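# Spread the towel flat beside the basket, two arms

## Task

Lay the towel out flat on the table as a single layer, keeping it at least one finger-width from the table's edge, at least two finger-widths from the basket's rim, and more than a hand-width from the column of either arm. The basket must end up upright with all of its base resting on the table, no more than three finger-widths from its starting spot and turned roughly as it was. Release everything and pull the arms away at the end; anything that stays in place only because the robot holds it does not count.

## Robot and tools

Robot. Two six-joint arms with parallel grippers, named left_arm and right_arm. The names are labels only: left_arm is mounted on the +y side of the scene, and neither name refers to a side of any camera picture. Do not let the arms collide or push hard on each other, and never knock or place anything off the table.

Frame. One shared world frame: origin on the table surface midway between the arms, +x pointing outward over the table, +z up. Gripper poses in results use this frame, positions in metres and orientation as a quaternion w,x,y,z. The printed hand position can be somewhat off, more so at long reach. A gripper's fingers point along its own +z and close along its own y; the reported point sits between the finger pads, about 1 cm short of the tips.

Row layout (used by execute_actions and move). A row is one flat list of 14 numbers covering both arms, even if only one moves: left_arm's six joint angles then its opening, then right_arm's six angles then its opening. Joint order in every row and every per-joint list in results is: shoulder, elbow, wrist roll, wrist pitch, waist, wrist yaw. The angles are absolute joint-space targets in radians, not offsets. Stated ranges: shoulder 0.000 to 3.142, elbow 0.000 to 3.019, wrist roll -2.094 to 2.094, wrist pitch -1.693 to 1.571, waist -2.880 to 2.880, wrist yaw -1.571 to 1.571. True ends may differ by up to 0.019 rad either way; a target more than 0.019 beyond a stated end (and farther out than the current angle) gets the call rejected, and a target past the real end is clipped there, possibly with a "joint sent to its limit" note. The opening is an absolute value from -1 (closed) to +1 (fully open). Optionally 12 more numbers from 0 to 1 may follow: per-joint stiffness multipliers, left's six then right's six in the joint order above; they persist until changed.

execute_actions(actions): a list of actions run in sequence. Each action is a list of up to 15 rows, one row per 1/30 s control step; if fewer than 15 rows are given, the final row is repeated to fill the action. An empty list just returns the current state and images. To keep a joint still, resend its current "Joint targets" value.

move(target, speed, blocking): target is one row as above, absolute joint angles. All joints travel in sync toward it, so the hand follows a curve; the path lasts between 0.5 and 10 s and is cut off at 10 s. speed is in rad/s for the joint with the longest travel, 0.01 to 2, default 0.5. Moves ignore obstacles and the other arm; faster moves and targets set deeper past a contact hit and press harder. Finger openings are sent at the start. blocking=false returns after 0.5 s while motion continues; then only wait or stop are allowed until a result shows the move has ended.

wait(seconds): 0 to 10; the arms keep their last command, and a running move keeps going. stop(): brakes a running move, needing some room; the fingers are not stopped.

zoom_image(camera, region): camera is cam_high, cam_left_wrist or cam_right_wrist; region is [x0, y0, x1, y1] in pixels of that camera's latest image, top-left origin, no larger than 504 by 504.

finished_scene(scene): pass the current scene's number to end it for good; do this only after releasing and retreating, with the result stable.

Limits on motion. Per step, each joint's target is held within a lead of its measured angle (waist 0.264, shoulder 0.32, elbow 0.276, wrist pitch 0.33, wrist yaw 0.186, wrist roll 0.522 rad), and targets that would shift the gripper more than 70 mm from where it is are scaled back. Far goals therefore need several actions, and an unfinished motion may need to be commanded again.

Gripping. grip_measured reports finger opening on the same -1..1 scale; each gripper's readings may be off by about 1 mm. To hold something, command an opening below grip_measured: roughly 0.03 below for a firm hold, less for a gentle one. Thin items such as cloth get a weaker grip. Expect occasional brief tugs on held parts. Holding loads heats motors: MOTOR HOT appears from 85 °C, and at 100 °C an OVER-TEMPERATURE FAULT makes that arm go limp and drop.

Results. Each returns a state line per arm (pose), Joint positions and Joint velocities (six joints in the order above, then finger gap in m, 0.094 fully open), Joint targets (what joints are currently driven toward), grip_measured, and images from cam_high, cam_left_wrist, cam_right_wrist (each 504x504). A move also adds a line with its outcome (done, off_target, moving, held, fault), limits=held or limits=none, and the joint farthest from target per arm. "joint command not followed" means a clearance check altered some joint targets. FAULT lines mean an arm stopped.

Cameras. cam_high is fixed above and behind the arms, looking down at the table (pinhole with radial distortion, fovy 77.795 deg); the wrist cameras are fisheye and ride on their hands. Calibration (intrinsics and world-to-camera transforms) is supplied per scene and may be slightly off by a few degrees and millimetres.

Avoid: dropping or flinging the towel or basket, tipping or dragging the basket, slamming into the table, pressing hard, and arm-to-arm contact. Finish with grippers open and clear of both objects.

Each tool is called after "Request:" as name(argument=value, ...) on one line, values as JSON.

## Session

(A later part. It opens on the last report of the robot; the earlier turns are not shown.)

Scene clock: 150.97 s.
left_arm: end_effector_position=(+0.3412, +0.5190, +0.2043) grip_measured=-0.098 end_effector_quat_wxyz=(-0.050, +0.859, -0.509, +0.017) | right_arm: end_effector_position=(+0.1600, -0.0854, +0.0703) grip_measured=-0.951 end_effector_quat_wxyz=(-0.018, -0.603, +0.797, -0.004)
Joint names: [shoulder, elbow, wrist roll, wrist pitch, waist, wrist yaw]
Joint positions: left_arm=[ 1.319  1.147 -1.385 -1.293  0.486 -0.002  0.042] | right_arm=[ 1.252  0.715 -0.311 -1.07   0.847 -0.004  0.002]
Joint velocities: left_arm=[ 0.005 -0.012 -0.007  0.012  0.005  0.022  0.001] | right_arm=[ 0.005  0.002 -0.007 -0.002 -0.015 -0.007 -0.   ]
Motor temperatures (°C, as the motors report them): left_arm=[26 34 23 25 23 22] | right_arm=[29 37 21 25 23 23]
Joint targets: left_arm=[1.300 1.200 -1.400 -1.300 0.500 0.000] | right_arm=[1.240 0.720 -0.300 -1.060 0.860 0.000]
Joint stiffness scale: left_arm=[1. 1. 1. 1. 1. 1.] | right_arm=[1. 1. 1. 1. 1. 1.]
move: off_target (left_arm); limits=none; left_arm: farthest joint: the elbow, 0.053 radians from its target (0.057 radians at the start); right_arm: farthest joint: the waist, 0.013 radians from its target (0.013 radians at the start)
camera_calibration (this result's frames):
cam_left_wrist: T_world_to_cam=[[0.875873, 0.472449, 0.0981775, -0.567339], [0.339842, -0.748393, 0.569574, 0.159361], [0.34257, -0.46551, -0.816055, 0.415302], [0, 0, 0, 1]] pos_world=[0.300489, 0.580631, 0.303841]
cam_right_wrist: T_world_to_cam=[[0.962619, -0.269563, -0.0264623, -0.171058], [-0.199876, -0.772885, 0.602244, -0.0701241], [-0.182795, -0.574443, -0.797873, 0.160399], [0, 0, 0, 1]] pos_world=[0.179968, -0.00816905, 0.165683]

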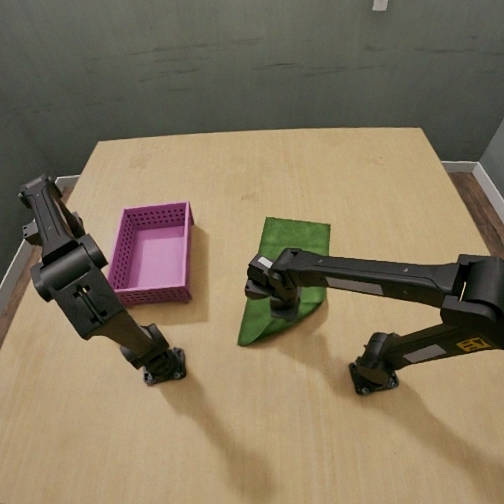

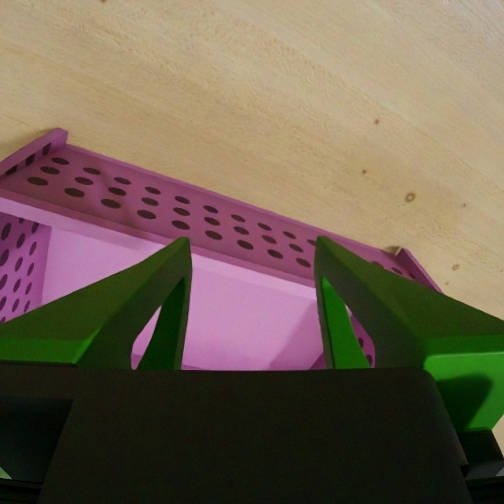

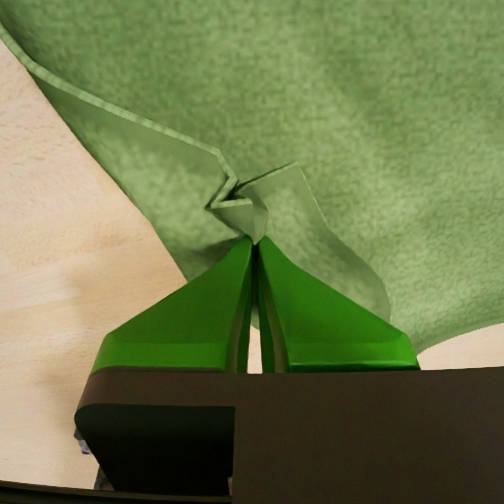

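Request:
move(target=[1.3,1.2,-1.4,-1.3,0.5,0,-0.1,0.93,0.52,-1.6,-1.18,0.96,0,-1], speed=0.5)

Request:
execute_actions(actions=[[[1.3,1.2,-1.4,-1.3,0.5,0,-0.1,0.93,0.45,-1.6,-1.12,0.96,0,-1]],[[1.3,1.2,-1.4,-1.3,0.5,0,-0.1,0.93,0.45,-1.6,-1.12,0.96,0,0]]])

Request:
move(target=[1.3,1.2,-1.4,-1.3,0.5,0,-0.1,0.9,0.9,-1.6,-1.4,0.96,0,0])

Request:
move(target=[1.3,1.2,-1.4,-1.3,0.5,0,-0.1,1.2,1.4,0,-1.4,-0.7,0,0], speed=0.8)

Scene clock: 162.80 s.
left_arm: end_effector_position=(+0.3411, +0.5189, +0.2041) grip_measured=-0.098 end_effector_quat_wxyz=(-0.050, +0.859, -0.509, +0.017) | right_arm: end_effector_position=(+0.0935, -0.1515, +0.0738) grip_measured=-0.951 end_effector_quat_wxyz=(+0.011, +0.972, -0.234, -0.005)
Joint names: [shoulder, elbow, wrist roll, wrist pitch, waist, wrist yaw]
Joint positions: left_arm=[ 1.319  1.147 -1.385 -1.293  0.486 -0.002  0.042] | right_arm=[ 0.942  0.518 -1.589 -1.171  0.943 -0.004  0.002]
Joint velocities: left_arm=[ 0.005  0.012  0.022  0.002  0.005 -0.037 -0.   ] | right_arm=[-0.005 -0.002 -0.022  0.012  0.005 -0.022  0.   ]
Motor temperatures (°C, as the motors report them): left_arm=[26 34 23 25 23 22] | right_arm=[27 36 21 25 23 23]
Joint targets: left_arm=[1.300 1.200 -1.400 -1.300 0.500 -0.000] | right_arm=[0.930 0.520 -1.600 -1.180 0.960 -0.000]
Joint stiffness scale: left_arm=[1. 1. 1. 1. 1. 1.] | right_arm=[1. 1. 1. 1. 1. 1.]
move: off_target (left_arm); limits=none; left_arm: farthest joint: the elbow, 0.053 radians from its target (0.053 radians at the start); right_arm: farthest joint: the waist, 0.017 radians from its target (0.113 radians at the start)
camera_calibration (this result's frames):
cam_left_wrist: T_world_to_cam=[[0.875901, 0.472473, 0.097805, -0.567155], [0.34001, -0.748255, 0.569655, 0.159278], [0.34233, -0.465707, -0.816043, 0.415355], [0, 0, 0, 1]] pos_world=[0.300427, 0.58058, 0.303685]
cam_right_wrist: T_world_to_cam=[[0.451025, 0.891804, -0.0355238, 0.099698], [0.74131, -0.352154, 0.571356, -0.158629], [0.497027, -0.28403, -0.819933, 0.0951312], [0, 0, 0, 1]] pos_world=[0.0253443, -0.117753, 0.172177]

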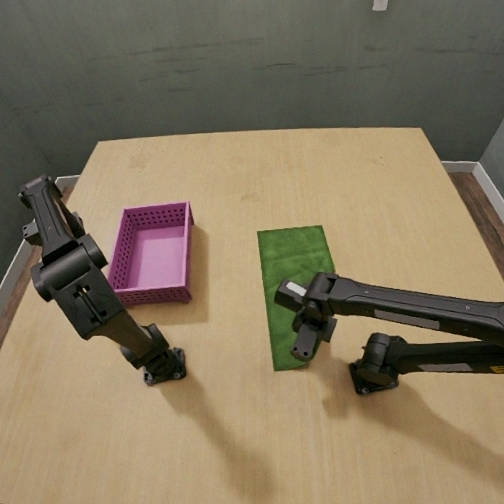

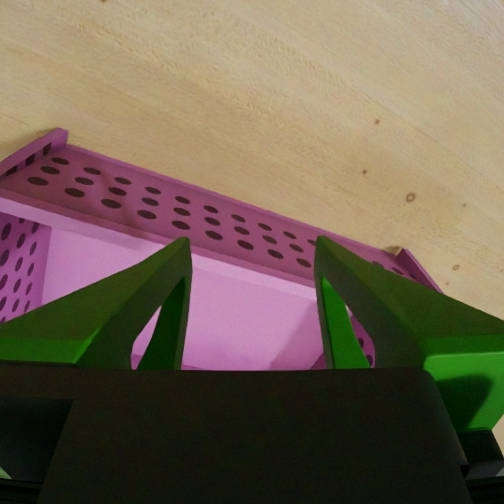

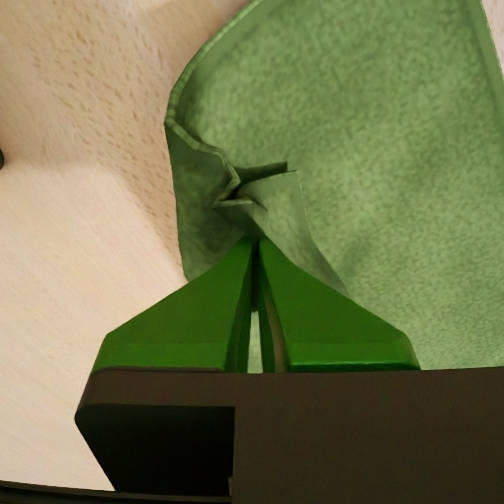

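Scene clock: 163.80 s.
left_arm: end_effector_position=(+0.3411, +0.5189, +0.2041) grip_measured=-0.098 end_effector_quat_wxyz=(-0.050, +0.859, -0.509, +0.017) | right_arm: end_effector_position=(+0.0828, -0.1718, +0.0472) grip_measured=-0.002 end_effector_quat_wxyz=(+0.028, +0.972, -0.233, -0.009)
Joint names: [shoulder, elbow, wrist roll, wrist pitch, waist, wrist yaw]
Joint positions: left_arm=[ 1.319  1.147 -1.385 -1.293  0.486 -0.002  0.042] | right_arm=[ 0.938  0.437 -1.59  -1.129  0.943 -0.004  0.047]
Joint velocities: left_arm=[ 0.015 -0.002  0.051  0.007 -0.015  0.022  0.   ] | right_arm=[-0.005 -0.027 -0.081 -0.017  0.005  0.022  0.001]
Motor temperatures (°C, as the motors report them): left_arm=[26 34 23 25 23 22] | right_arm=[27 36 21 25 23 23]
Joint targets: left_arm=[1.300 1.200 -1.400 -1.300 0.500 -0.000] | right_arm=[0.930 0.450 -1.600 -1.120 0.960 -0.000]
Joint stiffness scale: left_arm=[1. 1. 1. 1. 1. 1.] | right_arm=[1. 1. 1. 1. 1. 1.]
camera_calibration (this result's frames):
cam_left_wrist: T_world_to_cam=[[0.875901, 0.472473, 0.097805, -0.567155], [0.34001, -0.748255, 0.569655, 0.159278], [0.34233, -0.465707, -0.816043, 0.415355], [0, 0, 0, 1]] pos_world=[0.300427, 0.58058, 0.303685]
cam_right_wrist: T_world_to_cam=[[0.449131, 0.890675, -0.0705623, 0.123353], [0.750965, -0.33353, 0.56992, -0.140094], [0.484079, -0.308958, -0.818665, 0.0695667], [0, 0, 0, 1]] pos_world=[0.0161285, -0.1351, 0.145498]

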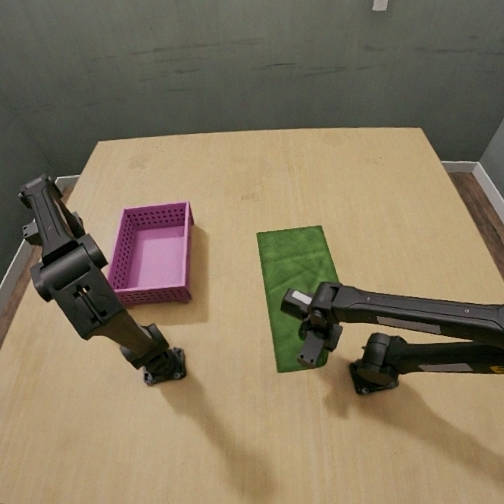

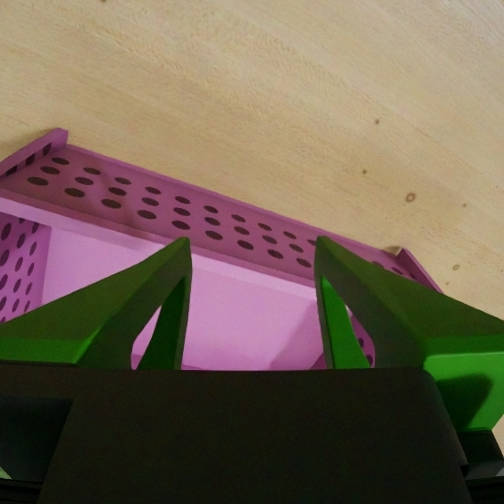

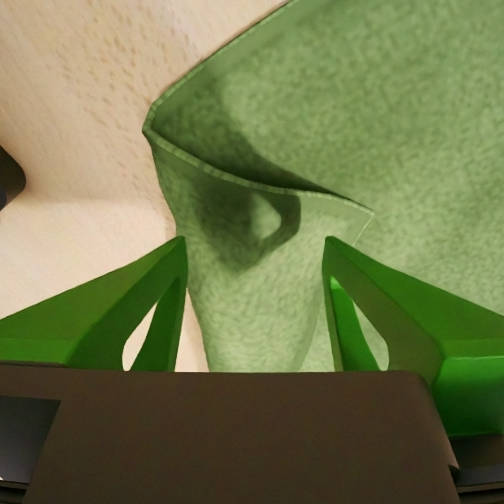

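Scene clock: 165.20 s.
left_arm: end_effector_position=(+0.3404, +0.5183, +0.2029) grip_measured=-0.098 end_effector_quat_wxyz=(-0.048, +0.859, -0.509, +0.017) | right_arm: end_effector_position=(+0.1222, -0.0980, +0.2101) grip_measured=-0.002 end_effector_quat_wxyz=(-0.066, +0.970, -0.232, +0.015)
Joint names: [shoulder, elbow, wrist roll, wrist pitch, waist, wrist yaw]
Joint positions: left_arm=[ 1.319  1.144 -1.385 -1.293  0.486 -0.002  0.042] | right_arm=[ 0.907  0.863 -1.59  -1.391  0.943 -0.004  0.047]
Joint velocities: left_arm=[-0.015  0.007  0.022  0.017  0.005 -0.051  0.   ] | right_arm=[-0.005 -0.022 -0.007 -0.037 -0.005  0.051 -0.002]
Motor temperatures (°C, as the motors report them): left_arm=[26 34 23 25 23 22] | right_arm=[27 37 21 25 23 23]
Joint targets: left_arm=[1.300 1.200 -1.400 -1.300 0.500 0.000] | right_arm=[0.900 0.900 -1.600 -1.400 0.960 0.000]
Joint stiffness scale: left_arm=[1. 1. 1. 1. 1. 1.] | right_arm=[1. 1. 1. 1. 1. 1.]
move: off_target (left_arm, right_arm); limits=none; left_arm: farthest joint: the elbow, 0.056 radians from its target (0.053 radians at the start); right_arm: farthest joint: the elbow, 0.037 radians from its target (0.463 radians at the start)
camera_calibration (this result's frames):
cam_left_wrist: T_world_to_cam=[[0.876129, 0.47266, 0.0948239, -0.565678], [0.341354, -0.747151, 0.570301, 0.158613], [0.340406, -0.467288, -0.815944, 0.41578], [0, 0, 0, 1]] pos_world=[0.299929, 0.58017, 0.302436]
cam_right_wrist: T_world_to_cam=[[0.446697, 0.886112, 0.123563, 0.0104039], [0.698579, -0.431729, 0.570611, -0.241247], [0.558971, -0.168571, -0.811871, 0.209837], [0, 0, 0, 1]] pos_world=[0.0465896, -0.0779996, 0.306733]

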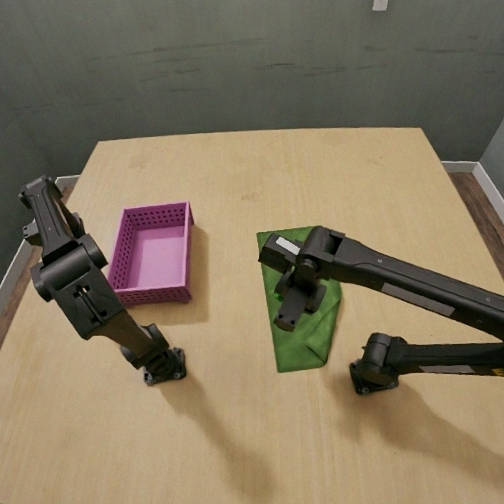

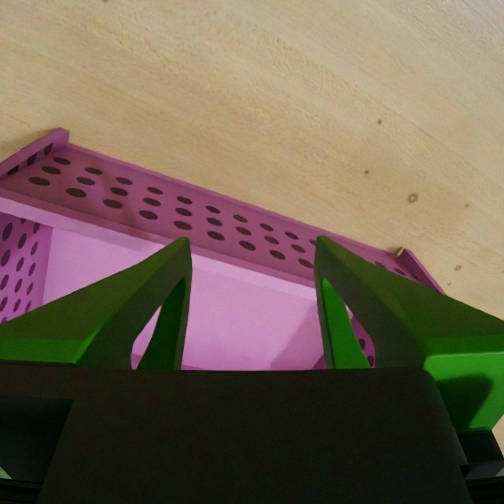

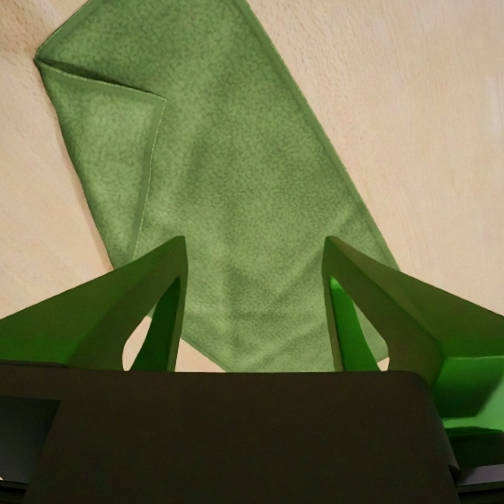

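Scene clock: 168.13 s.
left_arm: end_effector_position=(+0.3412, +0.5190, +0.2043) grip_measured=-0.098 end_effector_quat_wxyz=(-0.050, +0.859, -0.509, +0.017) | right_arm: end_effector_position=(+0.3409, -0.5401, +0.3378) grip_measured=-0.001 end_effector_quat_wxyz=(+0.164, +0.270, +0.948, -0.048)
Joint names: [shoulder, elbow, wrist roll, wrist pitch, waist, wrist yaw]
Joint positions: left_arm=[ 1.319  1.147 -1.385 -1.293  0.486 -0.002  0.042] | right_arm=[ 1.185  1.349 -0.01  -1.391 -0.703 -0.002  0.047]
Joint velocities: left_arm=[ 0.015 -0.007 -0.007  0.012  0.005  0.007 -0.002] | right_arm=[-0.005  0.002 -0.037  0.002  0.005  0.007 -0.001]
Motor temperatures (°C, as the motors report them): left_arm=[26 34 23 25 23 22] | right_arm=[27 38 21 25 23 23]
Joint targets: left_arm=[1.300 1.200 -1.400 -1.300 0.500 -0.000] | right_arm=[1.200 1.400 0.000 -1.400 -0.700 0.000]
Joint stiffness scale: left_arm=[1. 1. 1. 1. 1. 1.] | right_arm=[1. 1. 1. 1. 1. 1.]
move: off_target (left_arm, right_arm); limits=none; left_arm: farthest joint: the elbow, 0.053 radians from its target (0.056 radians at the start); right_arm: farthest joint: the elbow, 0.051 radians from its target (0.537 radians at the start)
camera_calibration (this result's frames):
cam_left_wrist: T_world_to_cam=[[0.875873, 0.472449, 0.0981775, -0.567339], [0.339842, -0.748393, 0.569574, 0.159361], [0.34257, -0.46551, -0.816055, 0.415302], [0, 0, 0, 1]] pos_world=[0.300489, 0.580631, 0.303841]
cam_right_wrist: T_world_to_cam=[[-0.521112, -0.853455, -0.00747851, -0.276642], [-0.823663, 0.500587, 0.266442, 0.467446], [-0.223653, 0.145006, -0.963822, 0.60429], [0, 0, 0, 1]] pos_world=[0.376008, -0.557725, 0.455812]

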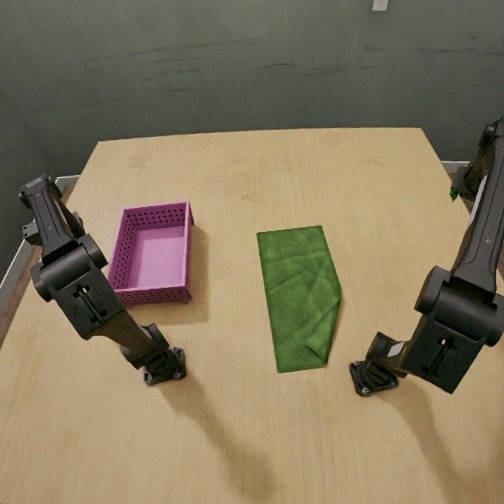

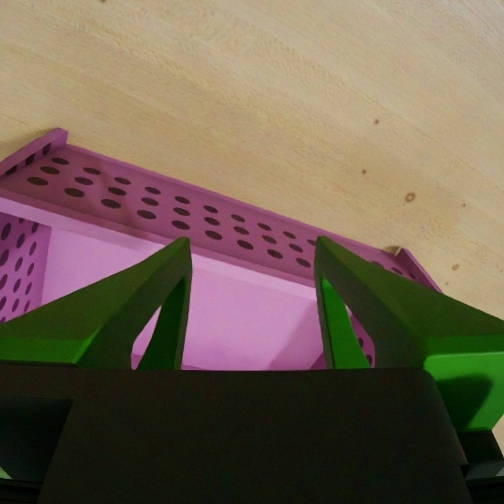

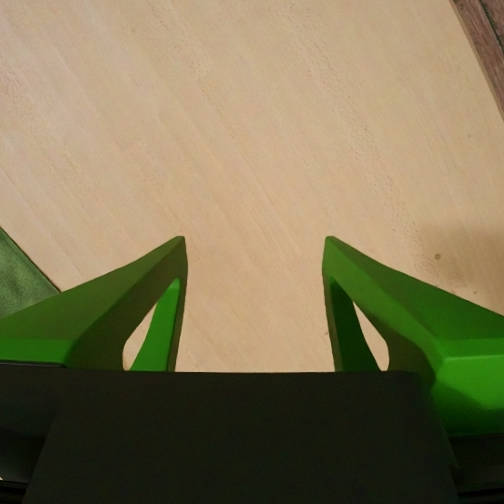

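Request:
move(target=[1.3,1.2,-1.4,-1.3,0.5,0,-0.1,1.73,1.257,0.15,-1.05,0.0,-0.1,-0.1], speed=0.6)

Scene clock: 173.10 s.
left_arm: end_effector_position=(+0.3404, +0.5183, +0.2029) grip_measured=-0.098 end_effector_quat_wxyz=(-0.048, +0.859, -0.509, +0.017) | right_arm: end_effector_position=(+0.4874, -0.2359, +0.0707) grip_measured=-0.098 end_effector_quat_wxyz=(+0.006, -0.004, +0.999, +0.050)
Joint names: [shoulder, elbow, wrist roll, wrist pitch, waist, wrist yaw]
Joint positions: left_arm=[ 1.319  1.144 -1.385 -1.293  0.486 -0.002  0.042] | right_arm=[ 1.731  1.246  0.14  -1.06   0.01  -0.098  0.042]
Joint velocities: left_arm=[-0.005  0.007 -0.051  0.002 -0.005  0.007  0.001] | right_arm=[ 0.005  0.022 -0.022  0.007 -0.005  0.007  0.001]
Motor temperatures (°C, as the motors report them): left_arm=[26 34 23 25 23 22] | right_arm=[27 39 21 25 23 23]
Joint targets: left_arm=[1.300 1.200 -1.400 -1.300 0.500 0.000] | right_arm=[1.730 1.257 0.150 -1.050 -0.000 -0.100]
Joint stiffness scale: left_arm=[1. 1. 1. 1. 1. 1.] | right_arm=[1. 1. 1. 1. 1. 1.]
move: off_target (left_arm); limits=none; left_arm: farthest joint: the elbow, 0.056 radians from its target (0.053 radians at the start); right_arm: farthest joint: the elbow, 0.011 radians from its target (0.092 radians at the start)
camera_calibration (this result's frames):
cam_left_wrist: T_world_to_cam=[[0.876129, 0.47266, 0.0948239, -0.565678], [0.341354, -0.747151, 0.570301, 0.158613], [0.340406, -0.467288, -0.815944, 0.41578], [0, 0, 0, 1]] pos_world=[0.299929, 0.58017, 0.302436]
cam_right_wrist: T_world_to_cam=[[0.0129837, -0.993652, -0.11175, -0.22874], [-0.824121, -0.0739249, 0.561569, 0.350842], [-0.566265, 0.0848043, -0.819849, 0.478088], [0, 0, 0, 1]] pos_world=[0.562831, -0.241896, 0.169376]

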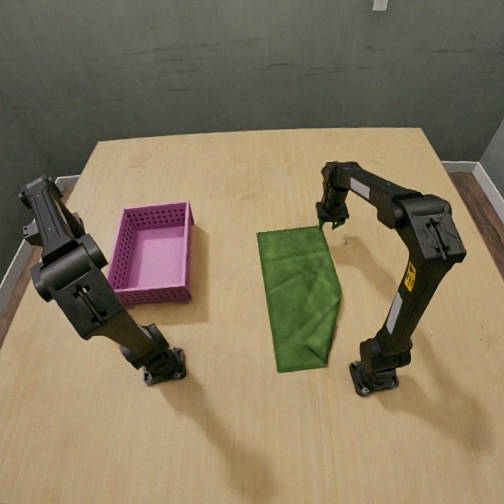

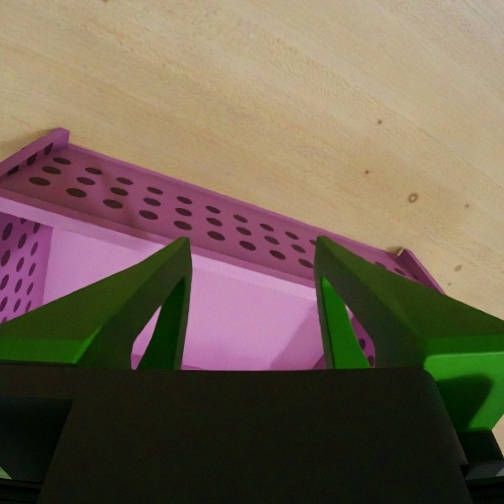

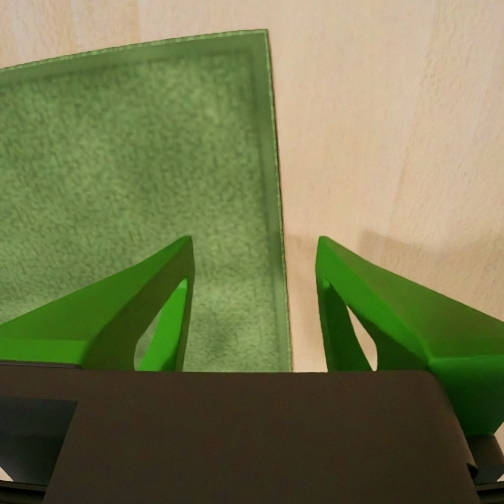

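Request:
execute_actions(actions=[[[1.3,1.2,-1.4,-1.3,0.5,0,-0.1,1.82,1.31,0.15,-1.05,0,-0.1,-0.1]],[[1.3,1.2,-1.4,-1.3,0.5,0,-0.1,1.92,1.31,0.15,-1.03,0,-0.1,-0.1]],[[1.3,1.2,-1.4,-1.3,0.5,0,-0.1,1.92,1.31,0.15,-1.03,0,-0.1,-0.6]],[[1.3,1.2,-1.4,-1.3,0.5,0,-0.1,1.92,1.31,0.15,-1.03,0,-0.1,-1]],[[1.3,1.2,-1.4,-1.3,0.5,0,-0.1,1.8,1.35,0.15,-1.03,0,-0.1,-1]]])

Request:
move(target=[1.3,1.2,-1.4,-1.3,0.5,0,-0.1,2.41,2.33,0.3,-1.09,0.08,-0.1,-1], speed=0.3)

Scene clock: 180.33 s.
left_arm: end_effector_position=(+0.3404, +0.5183, +0.2029) grip_measured=-0.098 end_effector_quat_wxyz=(-0.048, +0.859, -0.509, +0.017) | right_arm: end_effector_position=(+0.5173, -0.2311, +0.0573) grip_measured=-0.960 end_effector_quat_wxyz=(+0.015, -0.003, +0.998, +0.054)
Joint names: [shoulder, elbow, wrist roll, wrist pitch, waist, wrist yaw]
Joint positions: left_arm=[ 1.319  1.144 -1.385 -1.293  0.486 -0.002  0.042] | right_arm=[ 1.807  1.314  0.142 -1.033  0.009 -0.103  0.002]
Joint velocities: left_arm=[-0.005 -0.007 -0.022 -0.002 -0.005 -0.007 -0.   ] | right_arm=[-0.005  0.002 -0.007  0.007 -0.005  0.051 -0.001]
Motor temperatures (°C, as the motors report them): left_arm=[26 34 23 25 23 22] | right_arm=[27 38 21 25 23 23]
Joint targets: left_arm=[1.300 1.200 -1.400 -1.300 0.500 0.000] | right_arm=[1.800 1.350 0.150 -1.030 0.000 -0.100]
Joint stiffness scale: left_arm=[1. 1. 1. 1. 1. 1.] | right_arm=[1. 1. 1. 1. 1. 1.]
camera_calibration (this result's frames):
cam_left_wrist: T_world_to_cam=[[0.876129, 0.47266, 0.0948239, -0.565678], [0.341354, -0.747151, 0.570301, 0.158613], [0.340406, -0.467288, -0.815944, 0.41578], [0, 0, 0, 1]] pos_world=[0.299929, 0.58017, 0.302436]
cam_right_wrist: T_world_to_cam=[[0.0117384, -0.99281, -0.119124, -0.224503], [-0.833845, -0.0754693, 0.546815, 0.388863], [-0.551874, 0.0929119, -0.828736, 0.478584], [0, 0, 0, 1]] pos_world=[0.591005, -0.238008, 0.157239]

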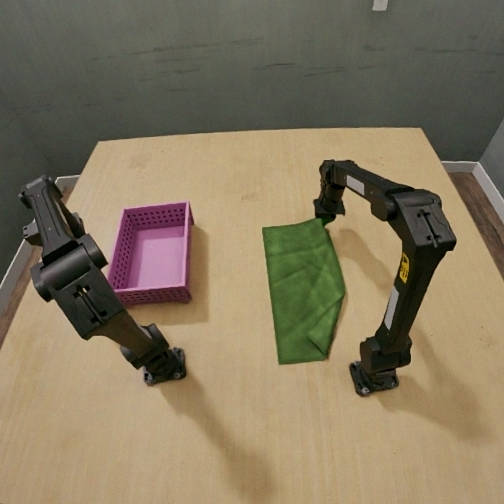

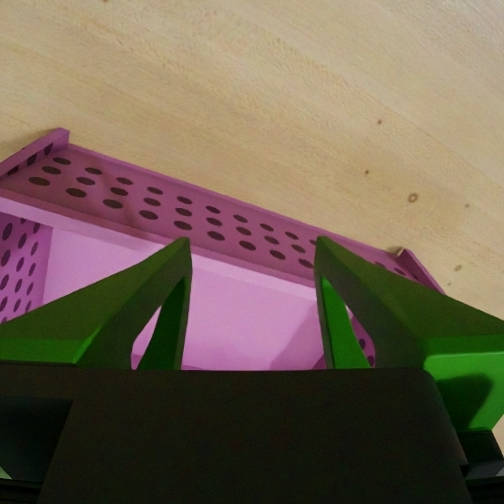

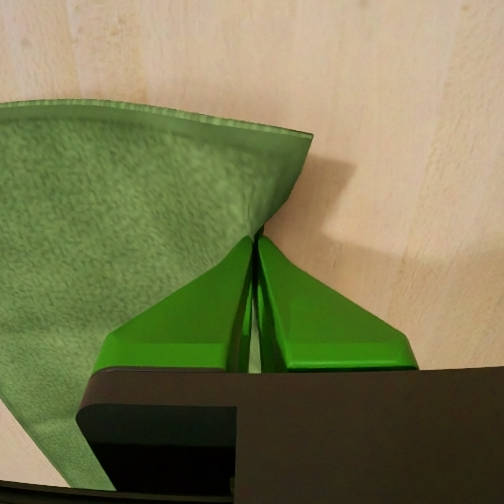

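Scene clock: 184.13 s.
left_arm: end_effector_position=(+0.3411, +0.5189, +0.2041) grip_measured=-0.098 end_effector_quat_wxyz=(-0.050, +0.859, -0.509, +0.017) | right_arm: end_effector_position=(+0.7960, -0.1441, +0.0734) grip_measured=-0.960 end_effector_quat_wxyz=(+0.172, +0.033, +0.980, +0.095)
Joint names: [shoulder, elbow, wrist roll, wrist pitch, waist, wrist yaw]
Joint positions: left_arm=[ 1.319  1.147 -1.385 -1.293  0.486 -0.002  0.042] | right_arm=[ 2.383  2.276  0.289 -1.082  0.065 -0.103  0.002]
Joint velocities: left_arm=[ 0.015  0.012 -0.022 -0.012 -0.015 -0.022 -0.   ] | right_arm=[-0.005  0.007 -0.11  -0.022 -0.005 -0.037  0.   ]
Motor temperatures (°C, as the motors report them): left_arm=[26 34 23 25 23 22] | right_arm=[27 39 21 25 23 23]
Joint targets: left_arm=[1.300 1.200 -1.400 -1.300 0.500 -0.000] | right_arm=[2.410 2.330 0.300 -1.090 0.080 -0.100]
Joint stiffness scale: left_arm=[1. 1. 1. 1. 1. 1.] | right_arm=[1. 1. 1. 1. 1. 1.]
move: off_target (left_arm, right_arm); limits=none; left_arm: farthest joint: the elbow, 0.053 radians from its target (0.056 radians at the start); right_arm: farthest joint: the elbow, 0.054 radians from its target (1.016 radians at the start)
camera_calibration (this result's frames):
cam_left_wrist: T_world_to_cam=[[0.875901, 0.472473, 0.097805, -0.567155], [0.34001, -0.748255, 0.569655, 0.159278], [0.34233, -0.465707, -0.816043, 0.415355], [0, 0, 0, 1]] pos_world=[0.300427, 0.58058, 0.303685]
cam_right_wrist: T_world_to_cam=[[-0.0247744, -0.978023, -0.207018, -0.101931], [-0.965198, -0.0305278, 0.259732, 0.751054], [-0.260344, 0.206248, -0.94323, 0.430257], [0, 0, 0, 1]] pos_world=[0.834405, -0.165503, 0.189657]

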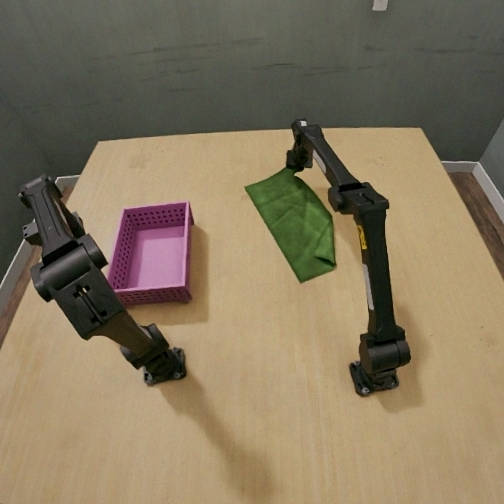

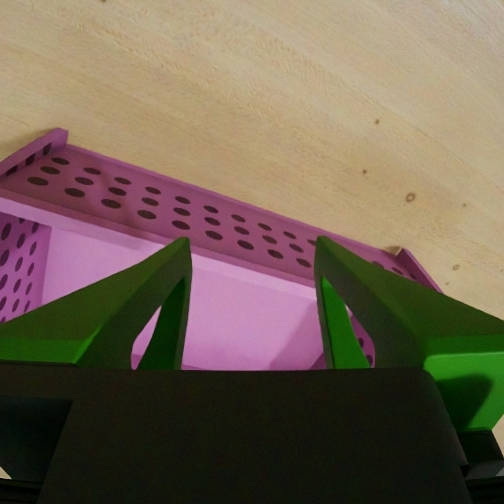

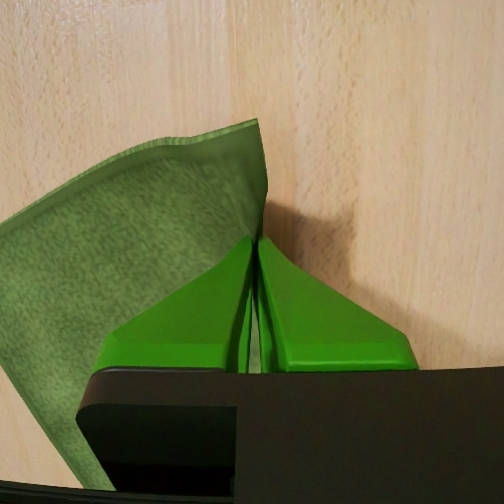

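Request:
execute_actions(actions=[[[1.3,1.2,-1.4,-1.3,0.5,0,-0.1,2.44,2.31,0.2,-1.09,0.07,-0.1,-1]],[[1.3,1.2,-1.4,-1.3,0.5,0,-0.1,2.44,2.31,0.2,-1.09,0.07,-0.1,-0.3]],[[1.3,1.2,-1.4,-1.3,0.5,0,-0.1,2.3,2.31,0.2,-1.09,0.07,-0.1,-0.3]]])

Request:
move(target=[1.3,1.2,-1.4,-1.3,0.5,0,-0.1,1.5,0.97,0.4,-1.0,0.155,0.1,-0.3], speed=0.6)

Scene clock: 190.07 s.
left_arm: end_effector_position=(+0.3411, +0.5189, +0.2041) grip_measured=-0.098 end_effector_quat_wxyz=(-0.050, +0.859, -0.509, +0.017) | right_arm: end_effector_position=(+0.7976, -0.1438, +0.1344) grip_measured=-0.302 end_effector_quat_wxyz=(+0.211, -0.008, +0.973, +0.095)
Joint names: [shoulder, elbow, wrist roll, wrist pitch, waist, wrist yaw]
Joint positions: left_arm=[ 1.319  1.147 -1.385 -1.293  0.486 -0.002  0.042] | right_arm=[ 2.306  2.276  0.21  -1.083  0.065 -0.103  0.033]
Joint velocities: left_arm=[-0.024 -0.012 -0.022 -0.012 -0.005 -0.066 -0.001] | right_arm=[-0.103  0.002  0.051 -0.017 -0.005  0.037 -0.   ]
Motor temperatures (°C, as the motors report them): left_arm=[26 34 23 25 23 22] | right_arm=[29 41 21 25 23 23]
Joint targets: left_arm=[1.300 1.200 -1.400 -1.300 0.500 0.000] | right_arm=[2.300 2.310 0.200 -1.090 0.070 -0.100]
Joint stiffness scale: left_arm=[1. 1. 1. 1. 1. 1.] | right_arm=[1. 1. 1. 1. 1. 1.]
camera_calibration (this result's frames):
cam_left_wrist: T_world_to_cam=[[0.875901, 0.472473, 0.097805, -0.567155], [0.34001, -0.748255, 0.569655, 0.159278], [0.34233, -0.465707, -0.816043, 0.415355], [0, 0, 0, 1]] pos_world=[0.300427, 0.58058, 0.303685]
cam_right_wrist: T_world_to_cam=[[0.0634831, -0.979556, -0.190891, -0.161706], [-0.979798, -0.0975237, 0.174599, 0.75029], [-0.189646, 0.175951, -0.965959, 0.430484], [0, 0, 0, 1]] pos_world=[0.827038, -0.160973, 0.253962]

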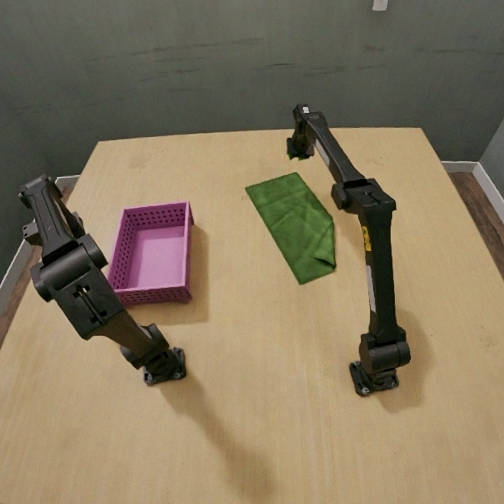

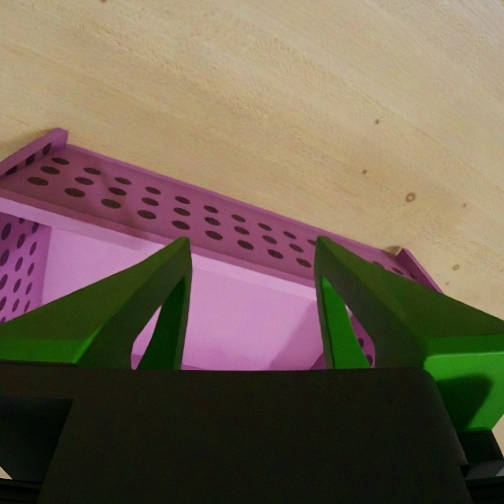

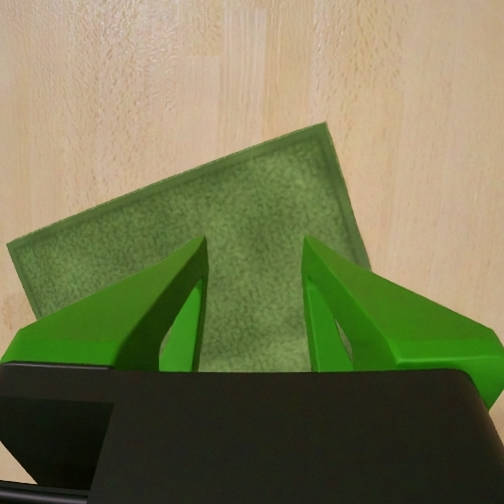

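Scene clock: 192.77 s.
left_arm: end_effector_position=(+0.3411, +0.5189, +0.2041) grip_measured=-0.098 end_effector_quat_wxyz=(-0.050, +0.859, -0.509, +0.017) | right_arm: end_effector_position=(+0.3865, -0.2328, +0.0668) grip_measured=-0.302 end_effector_quat_wxyz=(+0.019, +0.056, +0.997, -0.044)
Joint names: [shoulder, elbow, wrist roll, wrist pitch, waist, wrist yaw]
Joint positions: left_arm=[ 1.319  1.147 -1.385 -1.293  0.486 -0.002  0.042] | right_arm=[ 1.515  0.963  0.389 -1.011  0.139  0.095  0.033]
Joint velocities: left_arm=[-0.015  0.012 -0.022  0.012 -0.005 -0.051  0.   ] | right_arm=[ 0.005  0.007  0.037  0.012 -0.015  0.022 -0.   ]
Motor temperatures (°C, as the motors report them): left_arm=[26 34 23 25 23 22] | right_arm=[29 40 21 25 23 23]
Joint targets: left_arm=[1.300 1.200 -1.400 -1.300 0.500 -0.000] | right_arm=[1.500 0.970 0.400 -1.000 0.155 0.100]
Joint stiffness scale: left_arm=[1. 1. 1. 1. 1. 1.] | right_arm=[1. 1. 1. 1. 1. 1.]
move: off_target (left_arm); limits=none; left_arm: farthest joint: the elbow, 0.053 radians from its target (0.053 radians at the start); right_arm: farthest joint: the waist, 0.016 radians from its target (0.090 radians at the start)
camera_calibration (this result's frames):
cam_left_wrist: T_world_to_cam=[[0.875901, 0.472473, 0.097805, -0.567155], [0.34001, -0.748255, 0.569655, 0.159278], [0.34233, -0.465707, -0.816043, 0.415355], [0, 0, 0, 1]] pos_world=[0.300427, 0.58058, 0.303685]
cam_right_wrist: T_world_to_cam=[[-0.110694, -0.991067, 0.0743793, -0.188758], [-0.831648, 0.133344, 0.539056, 0.322718], [-0.544159, -0.00218697, -0.838979, 0.389927], [0, 0, 0, 1]] pos_world=[0.459675, -0.229251, 0.167217]

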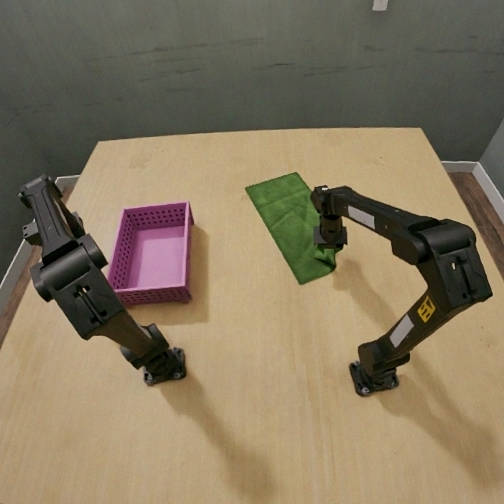

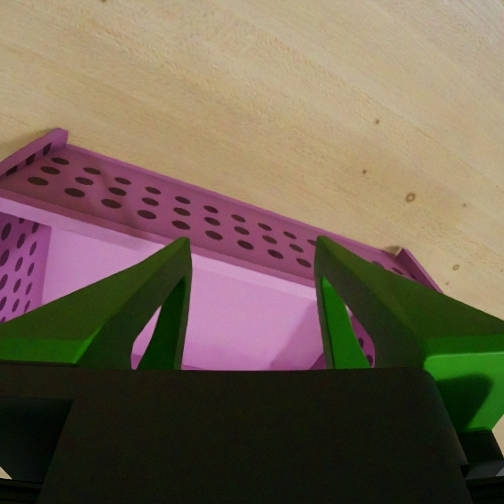

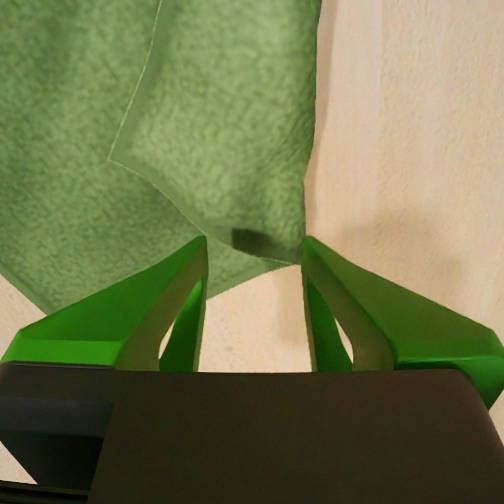

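Request:
move(target=[1.3,1.2,-1.4,-1.3,0.5,0,-0.1,1.6,1.01,-0.5,-0.98,0.26,0.1,-0.3], speed=0.4)

Scene clock: 202.27 s.
left_arm: end_effector_position=(+0.3411, +0.5189, +0.2041) grip_measured=-0.098 end_effector_quat_wxyz=(-0.050, +0.859, -0.509, +0.017) | right_arm: end_effector_position=(+0.3771, -0.1917, +0.0436) grip_measured=-0.302 end_effector_quat_wxyz=(-0.019, -0.422, +0.905, -0.047)
Joint names: [shoulder, elbow, wrist roll, wrist pitch, waist, wrist yaw]
Joint positions: left_arm=[ 1.319  1.147 -1.385 -1.293  0.486 -0.002  0.042] | right_arm=[ 1.581  0.968 -0.49  -0.99   0.245  0.095  0.033]
Joint velocities: left_arm=[ 0.015 -0.002 -0.022  0.007  0.005 -0.037  0.001] | right_arm=[-0.005  0.002 -0.022 -0.037 -0.015  0.022  0.001]
Motor temperatures (°C, as the motors report them): left_arm=[26 35 23 25 23 22] | right_arm=[28 39 21 25 23 23]
Joint targets: left_arm=[1.300 1.200 -1.400 -1.300 0.500 -0.000] | right_arm=[1.600 1.010 -0.500 -0.980 0.260 0.100]
Joint stiffness scale: left_arm=[1. 1. 1. 1. 1. 1.] | right_arm=[1. 1. 1. 1. 1. 1.]
move: off_target (left_arm, right_arm); limits=none; left_arm: farthest joint: the elbow, 0.053 radians from its target (0.053 radians at the start); right_arm: farthest joint: the elbow, 0.042 radians from its target (0.047 radians at the start)
camera_calibration (this result's frames):
cam_left_wrist: T_world_to_cam=[[0.875901, 0.472473, 0.097805, -0.567155], [0.34001, -0.748255, 0.569655, 0.159278], [0.34233, -0.465707, -0.816043, 0.415355], [0, 0, 0, 1]] pos_world=[0.300427, 0.58058, 0.303685]
cam_right_wrist: T_world_to_cam=[[0.768393, -0.637426, 0.057095, -0.410301], [-0.521323, -0.571685, 0.63356, 0.0655705], [-0.371208, -0.516588, -0.771584, 0.19871], [0, 0, 0, 1]] pos_world=[0.423219, -0.1214, 0.135205]

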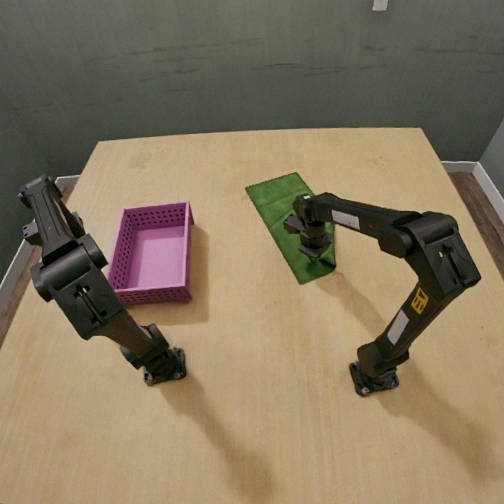

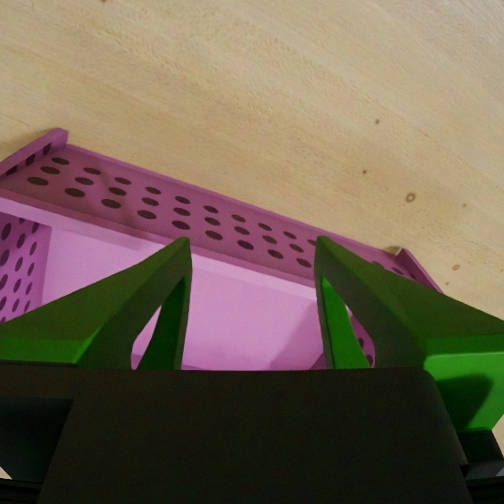

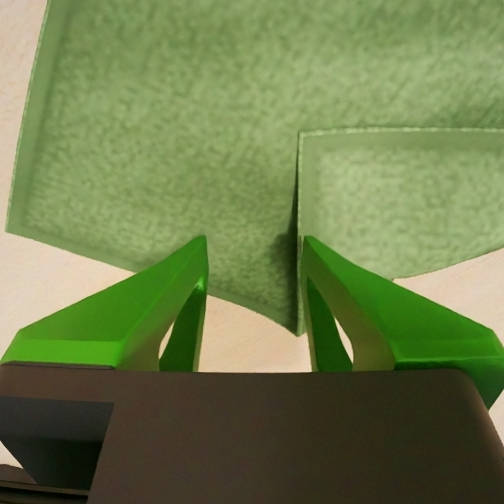

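Request:
execute_actions(actions=[[[1.3,1.2,-1.4,-1.3,0.5,0,-0.1,1.63,1.08,-0.5,-0.98,0.21,0.1,-0.3]],[[1.3,1.2,-1.4,-1.3,0.5,0,-0.1,1.7,1.08,-0.5,-0.96,0.21,0.1,-0.3]]])

Scene clock: 205.67 s.
left_arm: end_effector_position=(+0.3411, +0.5189, +0.2041) grip_measured=-0.098 end_effector_quat_wxyz=(-0.050, +0.859, -0.509, +0.017) | right_arm: end_effector_position=(+0.4122, -0.1882, +0.0235) grip_measured=-0.302 end_effector_quat_wxyz=(-0.024, -0.413, +0.909, -0.047)
Joint names: [shoulder, elbow, wrist roll, wrist pitch, waist, wrist yaw]
Joint positions: left_arm=[ 1.319  1.147 -1.385 -1.293  0.486 -0.002  0.042] | right_arm=[ 1.698  1.054 -0.491 -0.969  0.222  0.096  0.033]
Joint velocities: left_arm=[-0.015  0.007 -0.007 -0.002 -0.015  0.022 -0.001] | right_arm=[ 0.005  0.012 -0.022 -0.012 -0.015 -0.007  0.   ]
Motor temperatures (°C, as the motors report them): left_arm=[26 35 23 25 23 22] | right_arm=[27 39 21 25 23 23]
Joint targets: left_arm=[1.300 1.200 -1.400 -1.300 0.500 -0.000] | right_arm=[1.700 1.080 -0.500 -0.960 0.210 0.100]
Joint stiffness scale: left_arm=[1. 1. 1. 1. 1. 1.] | right_arm=[1. 1. 1. 1. 1. 1.]
camera_calibration (this result's frames):
cam_left_wrist: T_world_to_cam=[[0.875901, 0.472473, 0.097805, -0.567155], [0.34001, -0.748255, 0.569655, 0.159278], [0.34233, -0.465707, -0.816043, 0.415355], [0, 0, 0, 1]] pos_world=[0.300427, 0.58058, 0.303685]
cam_right_wrist: T_world_to_cam=[[0.755081, -0.65346, 0.0533174, -0.431352], [-0.528043, -0.557922, 0.64023, 0.103832], [-0.388618, -0.511579, -0.766331, 0.20602], [0, 0, 0, 1]] pos_world=[0.460597, -0.118546, 0.114402]

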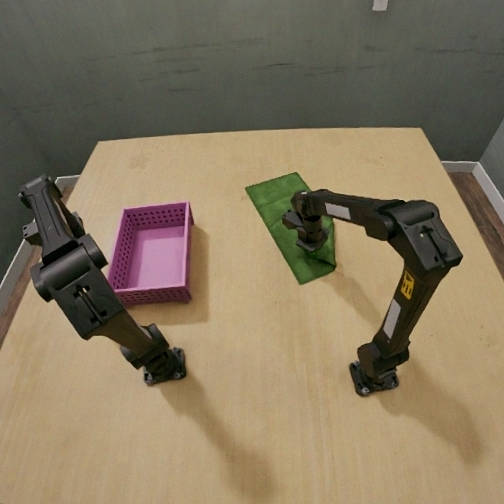

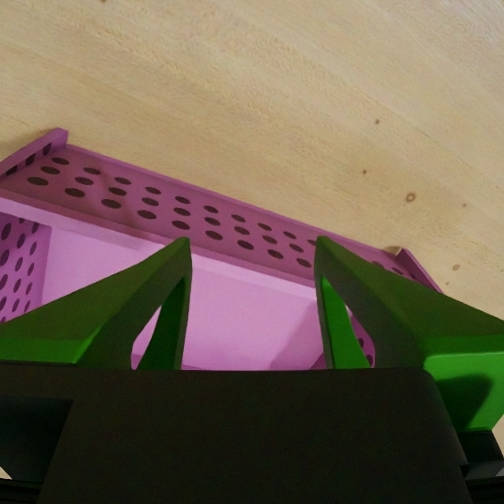

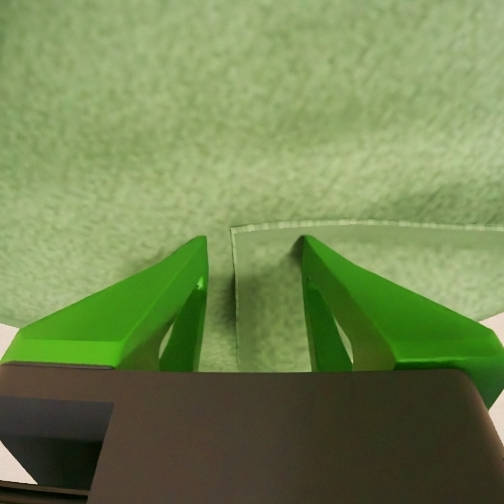

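Right at the corner. Close and lift.

Request:
execute_actions(actions=[[[1.3,1.2,-1.4,-1.3,0.5,0,-0.1,1.72,1.07,-0.5,-0.96,0.21,0.1,-0.3]],[[1.3,1.2,-1.4,-1.3,0.5,0,-0.1,1.72,1.07,-0.5,-0.96,0.21,0.1,-0.7]],[[1.3,1.2,-1.4,-1.3,0.5,0,-0.1,1.72,1.07,-0.5,-0.96,0.21,0.1,-1]],[[1.3,1.2,-1.4,-1.3,0.5,0,-0.1,1.65,1.07,-0.5,-0.96,0.2,0.1,-1]],[[1.3,1.2,-1.4,-1.3,0.5,0,-0.1,1.57,1.07,-0.5,-1.0,0.15,0.1,-1]]])

Scene clock: 212.27 s.
left_arm: end_effector_position=(+0.3411, +0.5189, +0.2041) grip_measured=-0.098 end_effector_quat_wxyz=(-0.050, +0.859, -0.509, +0.017) | right_arm: end_effector_position=(+0.4250, -0.2159, +0.0765) grip_measured=-0.978 end_effector_quat_wxyz=(+0.027, -0.379, +0.924, -0.051)
Joint names: [shoulder, elbow, wrist roll, wrist pitch, waist, wrist yaw]
Joint positions: left_arm=[ 1.319  1.147 -1.385 -1.293  0.486 -0.002  0.042] | right_arm=[ 1.569  1.053 -0.491 -0.992  0.153  0.097  0.001]
Joint velocities: left_arm=[-0.015 -0.002  0.007 -0.012 -0.005  0.022  0.001] | right_arm=[-0.005  0.007 -0.051 -0.002 -0.005  0.022 -0.001]
Motor temperatures (°C, as the motors report them): left_arm=[26 35 23 25 23 22] | right_arm=[27 38 21 25 23 23]
Joint targets: left_arm=[1.300 1.200 -1.400 -1.300 0.500 -0.000] | right_arm=[1.570 1.070 -0.500 -1.000 0.150 0.100]
Joint stiffness scale: left_arm=[1. 1. 1. 1. 1. 1.] | right_arm=[1. 1. 1. 1. 1. 1.]
camera_calibration (this result's frames):
cam_left_wrist: T_world_to_cam=[[0.875901, 0.472473, 0.097805, -0.567155], [0.34001, -0.748255, 0.569655, 0.159278], [0.34233, -0.465707, -0.816043, 0.415355], [0, 0, 0, 1]] pos_world=[0.300427, 0.58058, 0.303685]
cam_right_wrist: T_world_to_cam=[[0.700207, -0.706328, 0.103971, -0.453907], [-0.626414, -0.537949, 0.564107, 0.113202], [-0.342513, -0.460121, -0.81913, 0.233036], [0, 0, 0, 1]] pos_world=[0.468559, -0.152486, 0.174222]

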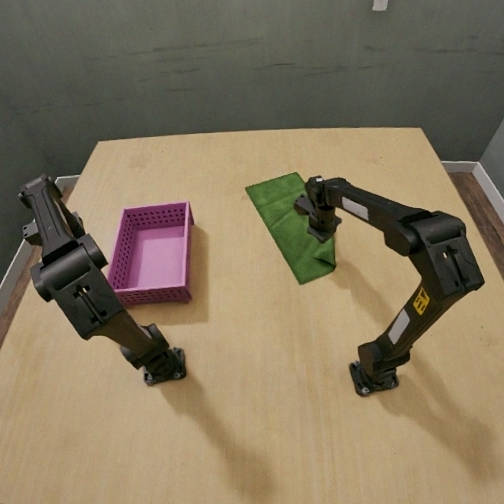

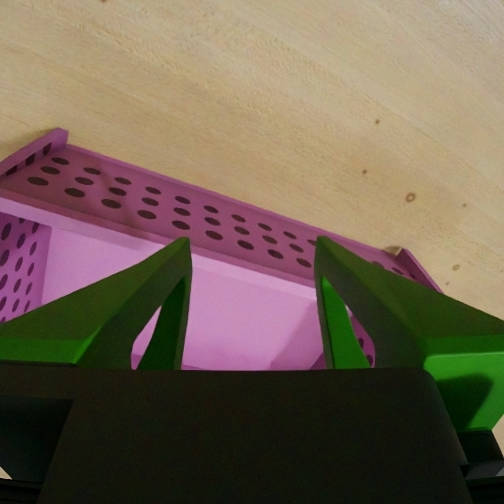

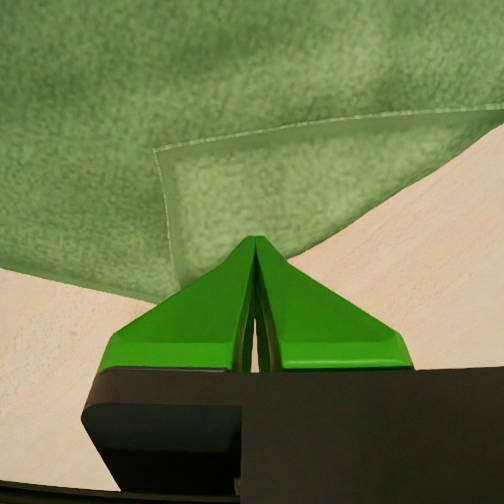

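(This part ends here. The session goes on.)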